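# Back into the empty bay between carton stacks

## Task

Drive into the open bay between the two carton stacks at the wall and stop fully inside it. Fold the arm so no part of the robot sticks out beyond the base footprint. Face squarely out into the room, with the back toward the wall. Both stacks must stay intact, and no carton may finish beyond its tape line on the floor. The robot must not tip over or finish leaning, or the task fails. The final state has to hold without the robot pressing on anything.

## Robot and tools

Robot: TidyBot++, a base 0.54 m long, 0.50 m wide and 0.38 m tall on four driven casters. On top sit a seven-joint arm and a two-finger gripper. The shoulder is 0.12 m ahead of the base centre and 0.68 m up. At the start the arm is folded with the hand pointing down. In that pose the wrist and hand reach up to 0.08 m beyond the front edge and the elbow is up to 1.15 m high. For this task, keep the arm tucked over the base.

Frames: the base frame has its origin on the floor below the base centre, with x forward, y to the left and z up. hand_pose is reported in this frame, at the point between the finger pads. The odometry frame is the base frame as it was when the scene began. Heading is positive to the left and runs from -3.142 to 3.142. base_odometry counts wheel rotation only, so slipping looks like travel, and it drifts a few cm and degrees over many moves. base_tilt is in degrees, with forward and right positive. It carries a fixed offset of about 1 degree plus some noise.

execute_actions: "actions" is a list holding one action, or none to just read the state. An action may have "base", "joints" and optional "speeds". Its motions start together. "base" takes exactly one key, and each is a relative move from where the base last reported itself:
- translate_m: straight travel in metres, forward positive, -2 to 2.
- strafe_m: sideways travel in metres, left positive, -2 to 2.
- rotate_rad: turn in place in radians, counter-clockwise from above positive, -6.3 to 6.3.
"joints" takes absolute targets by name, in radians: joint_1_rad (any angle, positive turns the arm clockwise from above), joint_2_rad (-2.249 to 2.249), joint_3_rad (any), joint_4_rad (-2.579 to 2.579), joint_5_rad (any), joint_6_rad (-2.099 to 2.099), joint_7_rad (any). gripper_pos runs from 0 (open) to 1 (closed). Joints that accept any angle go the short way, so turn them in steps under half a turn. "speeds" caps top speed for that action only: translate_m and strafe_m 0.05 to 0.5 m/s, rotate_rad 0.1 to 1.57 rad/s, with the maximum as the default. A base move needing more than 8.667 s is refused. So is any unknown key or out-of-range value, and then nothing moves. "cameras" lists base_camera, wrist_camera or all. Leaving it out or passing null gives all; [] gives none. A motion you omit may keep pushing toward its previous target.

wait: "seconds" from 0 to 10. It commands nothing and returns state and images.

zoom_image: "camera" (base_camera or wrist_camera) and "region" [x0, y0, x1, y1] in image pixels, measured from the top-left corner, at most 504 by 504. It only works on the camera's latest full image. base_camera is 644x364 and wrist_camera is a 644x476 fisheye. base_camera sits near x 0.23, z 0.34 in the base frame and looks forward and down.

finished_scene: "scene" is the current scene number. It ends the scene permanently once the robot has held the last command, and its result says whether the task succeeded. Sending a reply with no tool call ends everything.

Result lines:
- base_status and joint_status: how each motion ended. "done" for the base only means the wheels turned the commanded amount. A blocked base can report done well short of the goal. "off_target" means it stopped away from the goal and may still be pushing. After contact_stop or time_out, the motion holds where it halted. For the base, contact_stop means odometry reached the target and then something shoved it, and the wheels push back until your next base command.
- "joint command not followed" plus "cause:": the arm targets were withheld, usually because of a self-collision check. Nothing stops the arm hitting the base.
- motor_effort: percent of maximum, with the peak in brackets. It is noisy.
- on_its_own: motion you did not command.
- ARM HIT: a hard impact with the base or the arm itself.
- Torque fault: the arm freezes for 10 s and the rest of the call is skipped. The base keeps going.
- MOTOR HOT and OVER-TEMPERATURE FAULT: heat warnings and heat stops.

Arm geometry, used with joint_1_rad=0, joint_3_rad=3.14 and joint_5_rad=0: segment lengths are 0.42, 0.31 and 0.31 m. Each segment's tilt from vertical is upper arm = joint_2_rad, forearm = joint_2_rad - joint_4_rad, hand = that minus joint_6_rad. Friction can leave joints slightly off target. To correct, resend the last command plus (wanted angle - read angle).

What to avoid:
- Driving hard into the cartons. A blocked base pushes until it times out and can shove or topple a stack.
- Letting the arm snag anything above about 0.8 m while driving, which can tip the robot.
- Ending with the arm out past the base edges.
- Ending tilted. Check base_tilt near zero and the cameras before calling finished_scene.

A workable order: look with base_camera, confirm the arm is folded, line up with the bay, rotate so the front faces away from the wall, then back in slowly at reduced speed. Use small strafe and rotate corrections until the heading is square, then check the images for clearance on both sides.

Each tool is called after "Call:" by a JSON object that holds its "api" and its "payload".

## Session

Call:
{"api": "execute_actions", "payload": {"actions": []}}

Scene clock: 0.00 s.
base_odometry: x=+0.000 y=+0.000 heading=+0.000 (m, m, rad; odometry frame)
base_tilt: forward=-0.1 right=+0.6 (deg)
base_status: not commanded
joint_positions: joint_1_rad=+0.001 joint_2_rad=-0.324 joint_3_rad=+3.138 joint_4_rad=-2.523 joint_5_rad=-0.019 joint_6_rad=-0.853 joint_7_rad=+1.570 gripper_pos=+0.000
joint_status: not commanded
motor_effort: joint_1_rad=+0 joint_2_rad=+0 joint_3_rad=+1 joint_4_rad=+11 joint_5_rad=+0 joint_6_rad=-1 joint_7_rad=+0 (%)
hand_pose: x=+0.2674 y=+0.0060 z=+0.5859 quat_wxyz=(-0.007, +0.999, -0.005, +0.045) (m; base frame)
pictures: base_camera, wrist_camera
camera_calibration (this result's frames):
wrist_camera: T_world_to_cam=[[-0.0176892, -0.999789, 0.0104496, 0.00350454], [-0.997095, 0.0168652, -0.0742779, 0.367268], [0.074086, -0.0117332, -0.997183, 0.702189], [0, 0, 0, 1]] pos_world=[0.31424, 0.00554866, 0.727454]
Images, in order (width x height): base_camera 644x364, wrist_camera 644x476.

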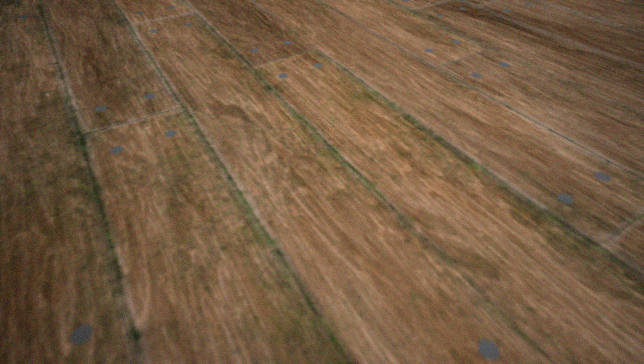

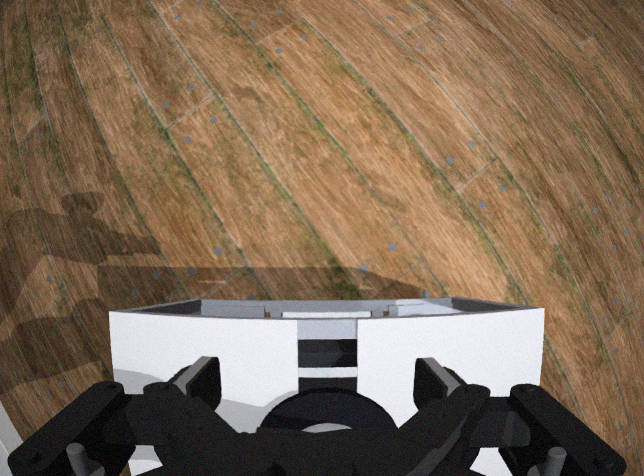

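Call:
{"api": "execute_actions", "payload": {"actions": [{"joints": {"joint_6_rad": 0.45}}]}}

Scene clock: 3.50 s.
base_odometry: x=+0.000 y=+0.000 heading=+0.000 (m, m, rad; odometry frame)
base_tilt: forward=-0.1 right=+0.6 (deg)
base_status: not commanded
joint_positions: joint_1_rad=+0.001 joint_2_rad=-0.324 joint_3_rad=+3.138 joint_4_rad=-2.523 joint_5_rad=-0.019 joint_6_rad=+0.434 joint_7_rad=+1.570 gripper_pos=+0.000
joint_status: all done
motor_effort: joint_1_rad=+0(0) joint_2_rad=-6(7) joint_3_rad=+1(1) joint_4_rad=+20(20) joint_5_rad=+1(0) joint_6_rad=+8(8) joint_7_rad=+0(0) (%)
hand_pose: x=+0.5449 y=+0.0002 z=+0.8357 quat_wxyz=(-0.003, +0.772, -0.008, +0.635) (m; base frame)
pictures: base_camera, wrist_camera
camera_calibration (this result's frames):
wrist_camera: T_world_to_cam=[[-0.0342598, -0.999286, -0.0159254, 0.0311021], [-0.208107, 0.0227184, -0.977842, 0.987842], [0.977506, -0.0301864, -0.208737, -0.220519], [0, 0, 0, 1]] pos_world=[0.422201, 0.00198096, 0.920419]
Images, in order (width x height): base_camera 644x364, wrist_camera 644x476.

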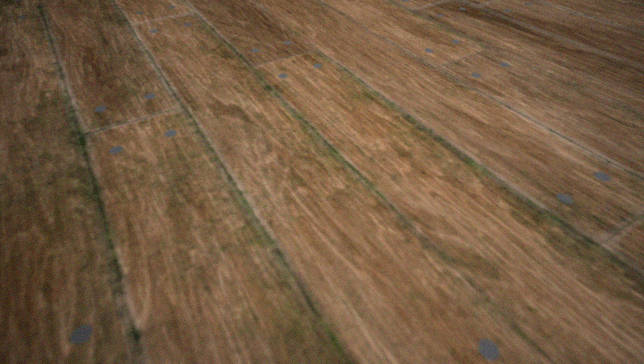

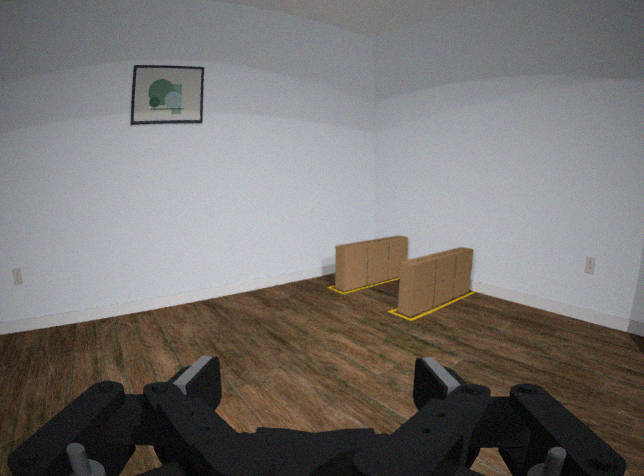

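Call:
{"api": "zoom_image", "payload": {"camera": "wrist_camera", "region": [310, 220, 490, 340]}}

Call:
{"api": "zoom_image", "payload": {"camera": "wrist_camera", "region": [464, 200, 644, 400]}}

Region (310, 220, 490, 340) of wrist_camera's 644x476 image, scaled by 2.800.

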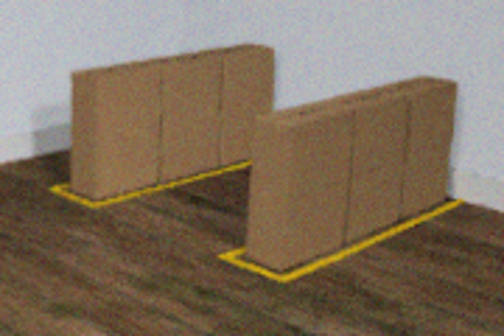

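Region (464, 200, 644, 400) of wrist_camera's 644x476 image, scaled by 2.520; it fills the left 454 columns of this view, and the rest is white.

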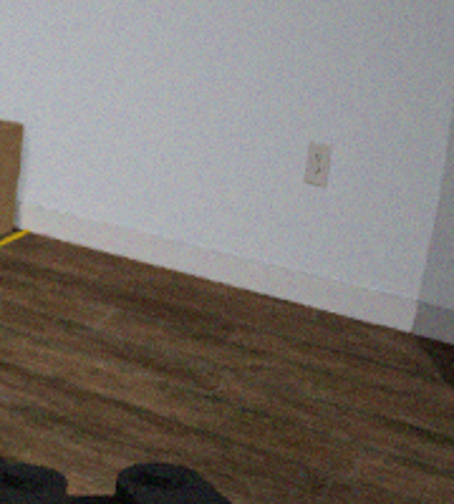

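Call:
{"api": "execute_actions", "payload": {"actions": [{"base": {"translate_m": 2.0}, "joints": {"joint_1_rad": 3.14, "joint_2_rad": -0.13, "joint_4_rad": -2.0, "joint_6_rad": -0.9}}]}}

Scene clock: 30.60 s.
base_odometry: x=+2.000 y=+0.001 heading=+0.000 (m, m, rad; odometry frame)
base_tilt: forward=-0.1 right=+0.6 (deg)
base_status: done
joint_positions: joint_1_rad=+3.126 joint_2_rad=-0.150 joint_3_rad=+3.138 joint_4_rad=-2.027 joint_5_rad=-0.019 joint_6_rad=-0.867 joint_7_rad=+1.570 gripper_pos=+0.000
joint_status: all done
motor_effort: joint_1_rad=+0(2) joint_2_rad=-12(12) joint_3_rad=+1(2) joint_4_rad=+19(21) joint_5_rad=+1(0) joint_6_rad=+3(8) joint_7_rad=+0(0) (%)
hand_pose: x=-0.2380 y=-0.0127 z=+0.7158 quat_wxyz=(+0.197, +0.005, -0.980, +0.010) (m; base frame)
pictures: base_camera, wrist_camera
camera_calibration (this result's frames):
wrist_camera: T_world_to_cam=[[0.00250686, 0.999992, 0.00319621, 0.00991179], [0.928204, -0.00113767, -0.372071, 0.544444], [-0.372064, 0.00389946, -0.928199, 0.713555], [0, 0, 0, 1]] pos_world=[-0.239892, -0.0120748, 0.864861]
Images, in order (width x height): base_camera 644x364, wrist_camera 644x476.

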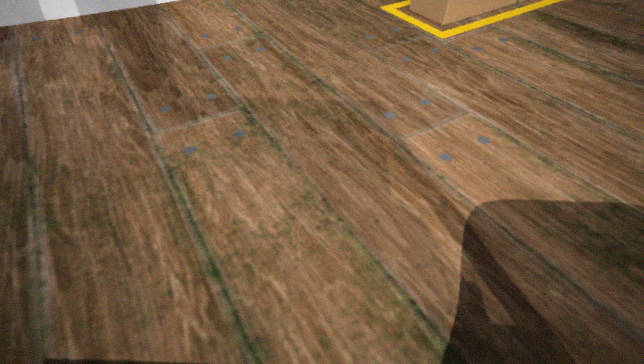

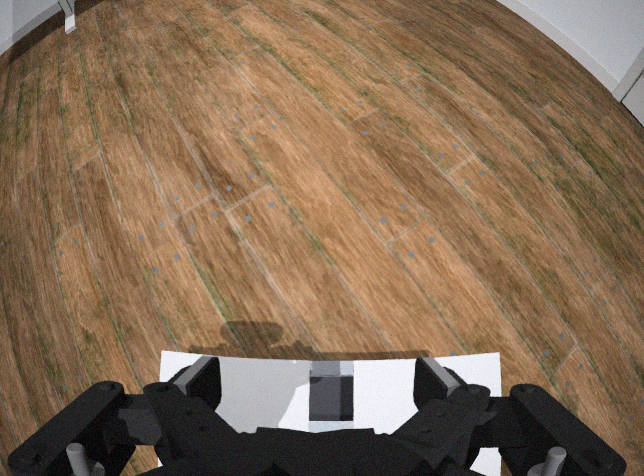

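Call:
{"api": "zoom_image", "payload": {"camera": "base_camera", "region": [360, 0, 600, 70]}}

Call:
{"api": "zoom_image", "payload": {"camera": "base_camera", "region": [0, 0, 260, 100]}}

Region (360, 0, 600, 70) of base_camera's 644x364 image, scaled by 2.100; it fills the top 147 rows of this view, and the rest is white.

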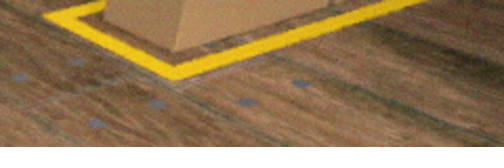

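Region (0, 0, 260, 100) of base_camera's 644x364 image, scaled by 1.938; it fills the top 194 rows of this view, and the rest is white.

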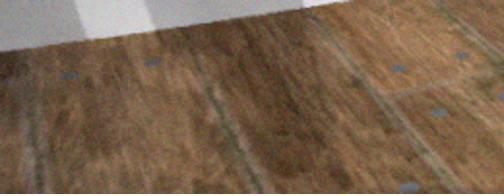

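Call:
{"api": "execute_actions", "payload": {"actions": [{"base": {"rotate_rad": 2.176}}]}}

Scene clock: 45.73 s.
base_odometry: x=+2.000 y=+0.001 heading=+2.174 (m, m, rad; odometry frame)
base_tilt: forward=-0.1 right=+0.6 (deg)
base_status: done
joint_positions: joint_1_rad=+3.127 joint_2_rad=-0.150 joint_3_rad=+3.138 joint_4_rad=-2.027 joint_5_rad=-0.019 joint_6_rad=-0.867 joint_7_rad=+1.570 gripper_pos=+0.000
joint_status: not commanded
motor_effort: joint_1_rad=+1(1) joint_2_rad=-12(12) joint_3_rad=+1(1) joint_4_rad=+19(19) joint_5_rad=+0(0) joint_6_rad=+3(3) joint_7_rad=-1(0) (%)
hand_pose: x=-0.2383 y=-0.0123 z=+0.7161 quat_wxyz=(+0.197, +0.004, -0.980, +0.010) (m; base frame)
pictures: base_camera, wrist_camera
camera_calibration (this result's frames):
wrist_camera: T_world_to_cam=[[0.00345978, 0.999989, 0.00317889, 0.00981779], [0.927913, -0.00202533, -0.372792, 0.545317], [-0.372782, 0.00423951, -0.927909, 0.713363], [0, 0, 0, 1]] pos_world=[-0.240112, -0.0117375, 0.865195]
Images, in order (width x height): base_camera 644x364, wrist_camera 644x476.

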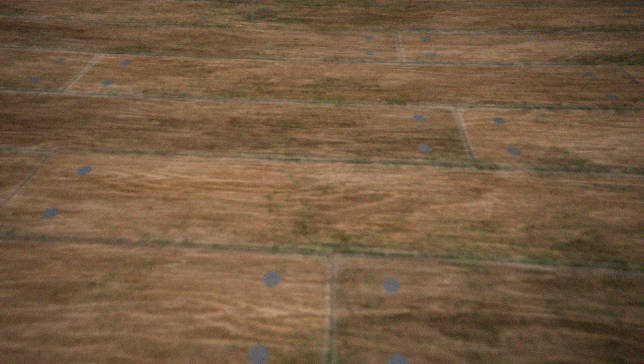

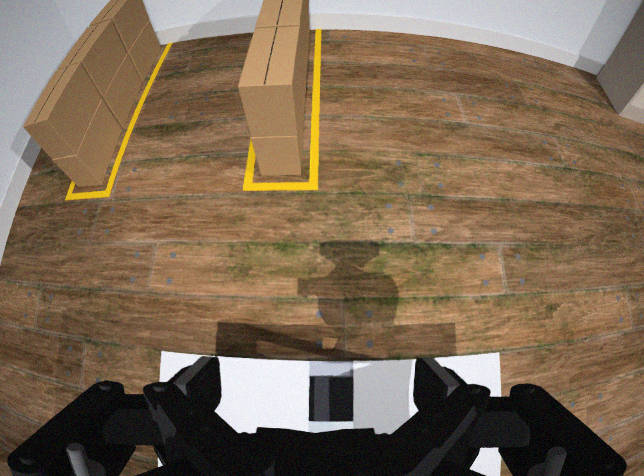

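Call:
{"api": "zoom_image", "payload": {"camera": "wrist_camera", "region": [220, 0, 380, 210]}}

Call:
{"api": "zoom_image", "payload": {"camera": "wrist_camera", "region": [20, 10, 200, 220]}}

Call:
{"api": "zoom_image", "payload": {"camera": "wrist_camera", "region": [130, 290, 330, 390]}}

Call:
{"api": "zoom_image", "payload": {"camera": "wrist_camera", "region": [330, 290, 530, 390]}}

Region (220, 0, 380, 210) of wrist_camera's 644x476 image, scaled by 2.400; it fills the left 384 columns of this view, and the rest is white.

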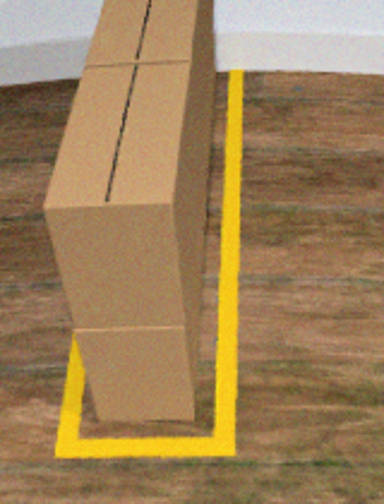

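Region (20, 10, 200, 220) of wrist_camera's 644x476 image, scaled by 2.400; it fills the left 432 columns of this view, and the rest is white.

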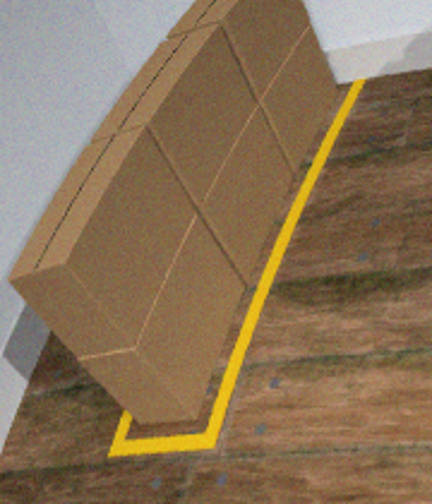

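Region (130, 290, 330, 390) of wrist_camera's 644x476 image, scaled by 2.520.

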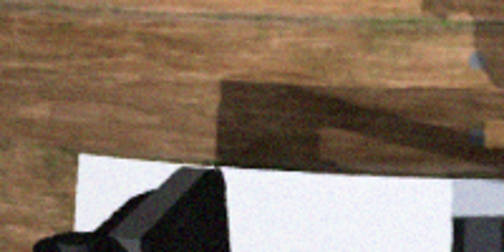

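Region (330, 290, 530, 390) of wrist_camera's 644x476 image, scaled by 2.520.

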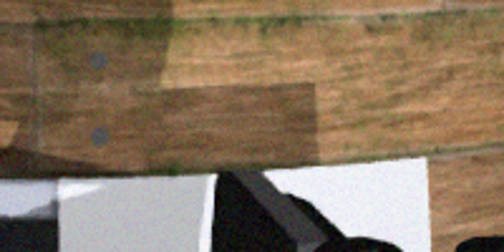

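Call:
{"api": "execute_actions", "payload": {"actions": [{"base": {"strafe_m": -0.484}}]}}

Scene clock: 60.77 s.
base_odometry: x=+2.398 y=+0.277 heading=+2.176 (m, m, rad; odometry frame)
base_tilt: forward=-0.1 right=+0.6 (deg)
base_status: done
joint_positions: joint_1_rad=+3.129 joint_2_rad=-0.150 joint_3_rad=+3.138 joint_4_rad=-2.027 joint_5_rad=-0.019 joint_6_rad=-0.867 joint_7_rad=+1.570 gripper_pos=+0.000
joint_status: not commanded
motor_effort: joint_1_rad=+0(1) joint_2_rad=-12(13) joint_3_rad=+1(2) joint_4_rad=+19(19) joint_5_rad=+0(1) joint_6_rad=+3(3) joint_7_rad=+0(0) (%)
hand_pose: x=-0.2383 y=-0.0117 z=+0.7161 quat_wxyz=(+0.197, +0.003, -0.980, +0.010) (m; base frame)
pictures: base_camera, wrist_camera
camera_calibration (this result's frames):
wrist_camera: T_world_to_cam=[[0.00530925, 0.999981, 0.00319459, 0.00958713], [0.927905, -0.00373562, -0.372797, 0.545327], [-0.372778, 0.00494355, -0.927907, 0.713359], [0, 0, 0, 1]] pos_world=[-0.240138, -0.0110763, 0.865197]
Images, in order (width x height): base_camera 644x364, wrist_camera 644x476.

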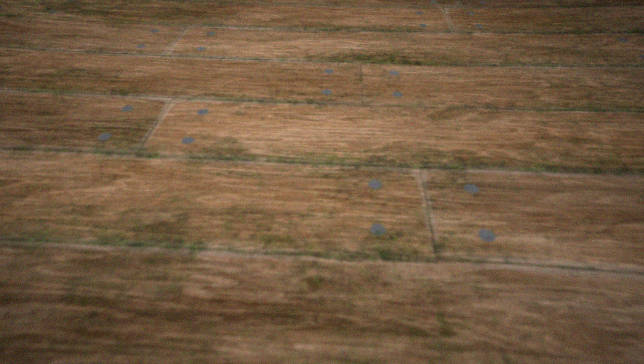

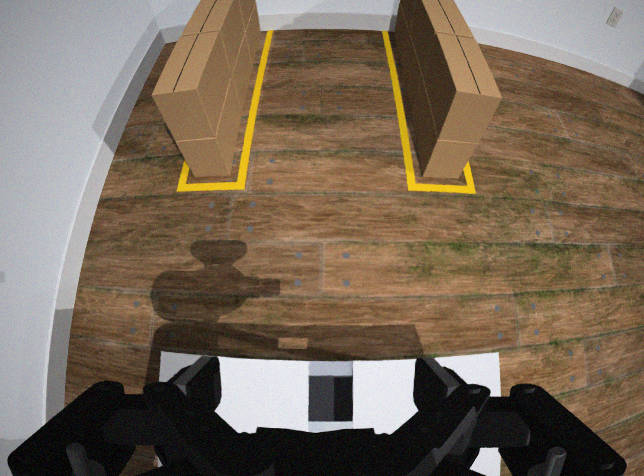

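Call:
{"api": "zoom_image", "payload": {"camera": "wrist_camera", "region": [140, 10, 320, 210]}}

Call:
{"api": "zoom_image", "payload": {"camera": "wrist_camera", "region": [340, 10, 520, 210]}}

Call:
{"api": "zoom_image", "payload": {"camera": "wrist_camera", "region": [130, 310, 250, 390]}}

Call:
{"api": "zoom_image", "payload": {"camera": "wrist_camera", "region": [410, 310, 530, 390]}}

Region (140, 10, 320, 210) of wrist_camera's 644x476 image, scaled by 2.520; it fills the left 454 columns of this view, and the rest is white.

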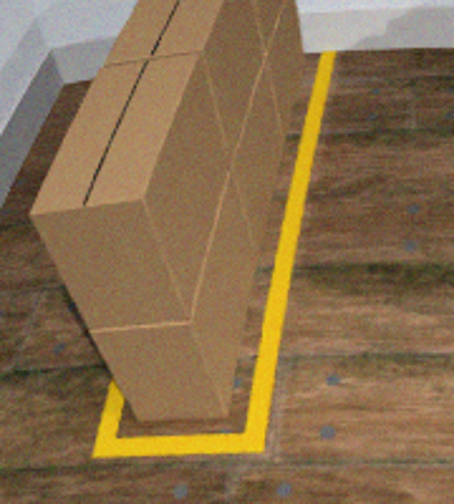

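Region (340, 10, 520, 210) of wrist_camera's 644x476 image, scaled by 2.520; it fills the left 454 columns of this view, and the rest is white.

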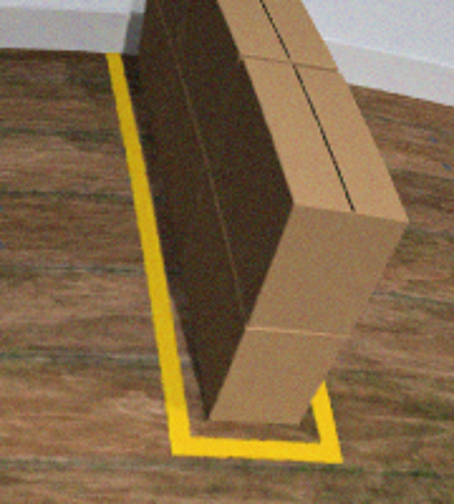

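Region (130, 310, 250, 390) of wrist_camera's 644x476 image, scaled by 4.200.

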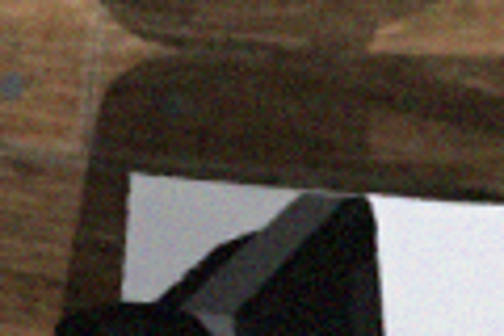

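Region (410, 310, 530, 390) of wrist_camera's 644x476 image, scaled by 4.200.

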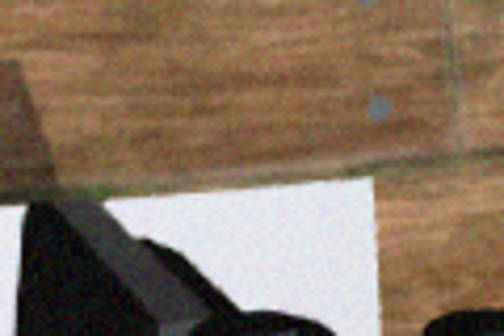

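Call:
{"api": "execute_actions", "payload": {"actions": [{"base": {"translate_m": -0.66}, "joints": {"joint_6_rad": -1.0}}]}}

Scene clock: 79.97 s.
base_odometry: x=+2.774 y=-0.266 heading=+2.176 (m, m, rad; odometry frame)
base_tilt: forward=-0.2 right=+0.6 (deg)
base_status: done
joint_positions: joint_1_rad=+3.129 joint_2_rad=-0.143 joint_3_rad=+3.138 joint_4_rad=-2.023 joint_5_rad=-0.019 joint_6_rad=-0.977 joint_7_rad=+1.570 gripper_pos=+0.000
joint_status: all done
motor_effort: joint_1_rad=+0(0) joint_2_rad=-11(13) joint_3_rad=+0(1) joint_4_rad=+18(20) joint_5_rad=+0(0) joint_6_rad=+3(3) joint_7_rad=+0(1) (%)
hand_pose: x=-0.2078 y=-0.0115 z=+0.7038 quat_wxyz=(+0.142, +0.004, -0.990, +0.009) (m; base frame)
pictures: base_camera, wrist_camera
camera_calibration (this result's frames):
wrist_camera: T_world_to_cam=[[0.00306178, 0.999983, 0.00488249, 0.00765325], [0.963973, -0.00165278, -0.265995, 0.44479], [-0.265983, 0.00552101, -0.963962, 0.760919], [0, 0, 0, 1]] pos_world=[-0.226398, -0.011119, 0.851772]
Images, in order (width x height): base_camera 644x364, wrist_camera 644x476.

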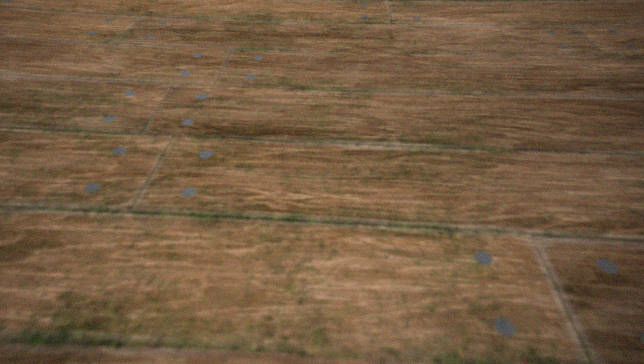

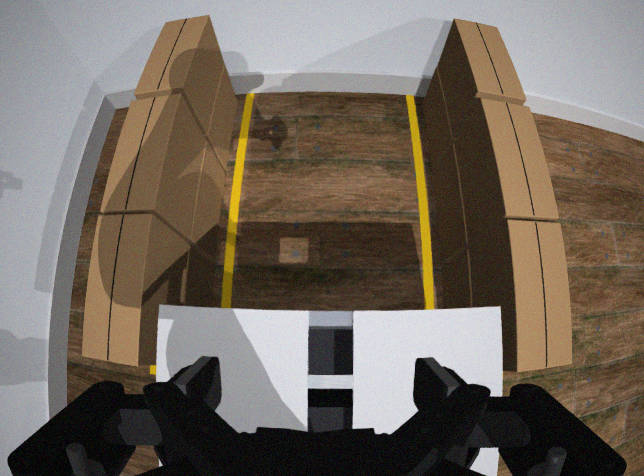

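Call:
{"api": "zoom_image", "payload": {"camera": "wrist_camera", "region": [70, 190, 250, 390]}}

Call:
{"api": "zoom_image", "payload": {"camera": "wrist_camera", "region": [410, 190, 590, 390]}}

Call:
{"api": "zoom_image", "payload": {"camera": "wrist_camera", "region": [120, 0, 320, 160]}}

Call:
{"api": "zoom_image", "payload": {"camera": "wrist_camera", "region": [350, 0, 550, 160]}}

Region (70, 190, 250, 390) of wrist_camera's 644x476 image, scaled by 2.520; it fills the left 454 columns of this view, and the rest is white.

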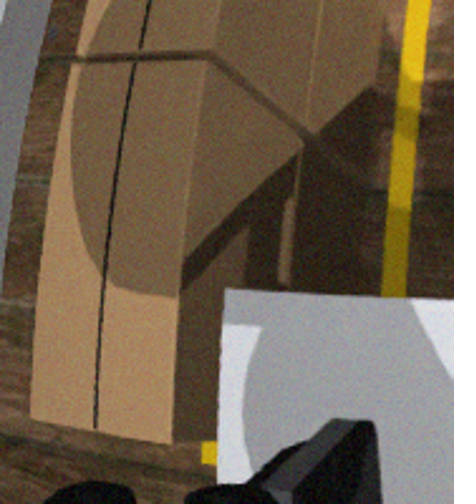

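Region (410, 190, 590, 390) of wrist_camera's 644x476 image, scaled by 2.520; it fills the left 454 columns of this view, and the rest is white.

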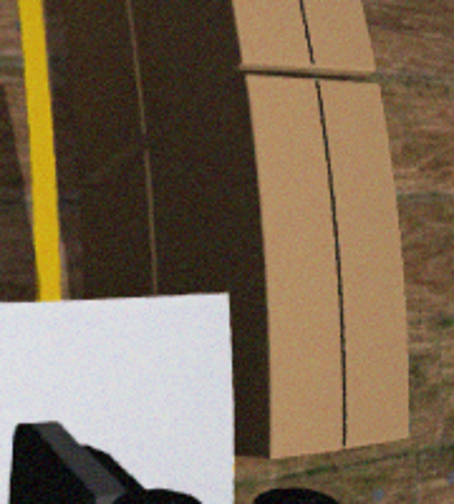

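Region (120, 0, 320, 160) of wrist_camera's 644x476 image, scaled by 2.520; it fills the top 403 rows of this view, and the rest is white.

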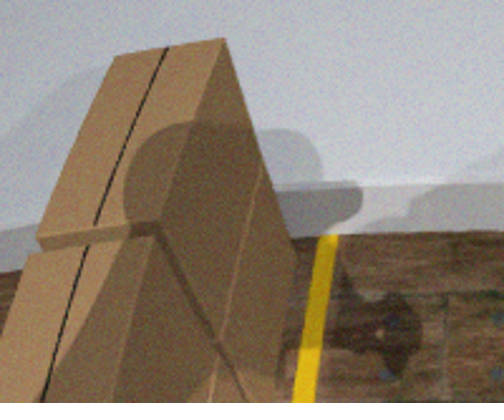

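Region (350, 0, 550, 160) of wrist_camera's 644x476 image, scaled by 2.520; it fills the top 403 rows of this view, and the rest is white.

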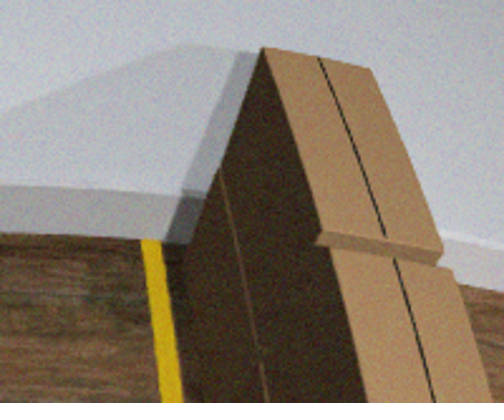

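Call:
{"api": "execute_actions", "payload": {"actions": [{"base": {"translate_m": -0.55}, "joints": {"joint_1_rad": 3.155, "joint_2_rad": -0.08, "joint_4_rad": -1.98, "joint_6_rad": -1.22}}]}}

Scene clock: 98.70 s.
base_odometry: x=+3.087 y=-0.718 heading=+2.177 (m, m, rad; odometry frame)
base_tilt: forward=-0.1 right=+0.6 (deg)
base_status: done
joint_positions: joint_1_rad=+3.140 joint_2_rad=-0.092 joint_3_rad=+3.138 joint_4_rad=-2.003 joint_5_rad=-0.019 joint_6_rad=-1.199 joint_7_rad=+1.570 gripper_pos=+0.000
joint_status: all done
motor_effort: joint_1_rad=+0(1) joint_2_rad=-11(14) joint_3_rad=+0(2) joint_4_rad=+17(18) joint_5_rad=+0(0) joint_6_rad=+0(3) joint_7_rad=+0(0) (%)
hand_pose: x=-0.1486 y=-0.0083 z=+0.6847 quat_wxyz=(+0.016, -0.001, -1.000, +0.009) (m; base frame)
pictures: base_camera, wrist_camera
camera_calibration (this result's frames):
wrist_camera: T_world_to_cam=[[0.00819503, 0.999937, 0.00763127, 0.00323731], [0.999835, -0.00807003, -0.0162692, 0.21692], [-0.0162065, 0.00776334, -0.999839, 0.819926], [0, 0, 0, 1]] pos_world=[-0.203623, -0.00785192, 0.823298]
Images, in order (width x height): base_camera 644x364, wrist_camera 644x476.

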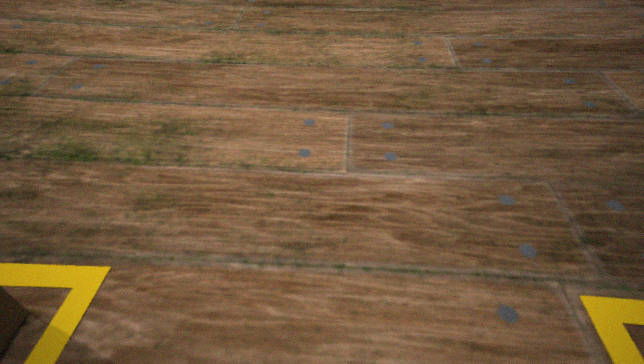

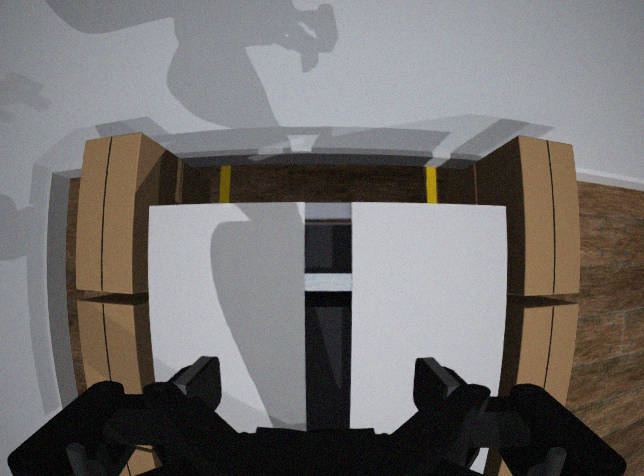

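Call:
{"api": "zoom_image", "payload": {"camera": "wrist_camera", "region": [60, 120, 240, 400]}}

Call:
{"api": "zoom_image", "payload": {"camera": "wrist_camera", "region": [410, 120, 590, 400]}}

Region (60, 120, 240, 400) of wrist_camera's 644x476 image, scaled by 1.800; it fills the left 324 columns of this view, and the rest is white.

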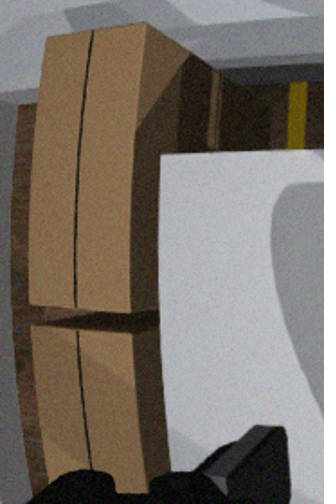

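Region (410, 120, 590, 400) of wrist_camera's 644x476 image, scaled by 1.800; it fills the left 324 columns of this view, and the rest is white.

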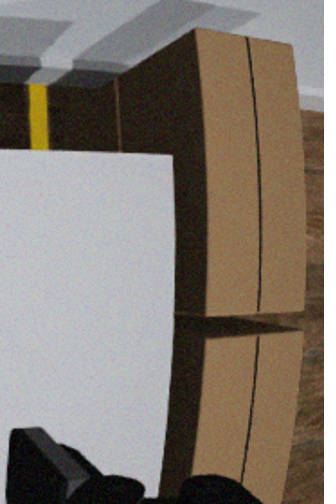

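The robot is parked the same way as in scene 1: clear of both stacks and the wall, with the arm folded over the base. The cartons haven't moved, so I'm ending scene 2.

Call:
{"api": "finished_scene", "payload": {"scene": 2}}

The scene is finished: the task was done.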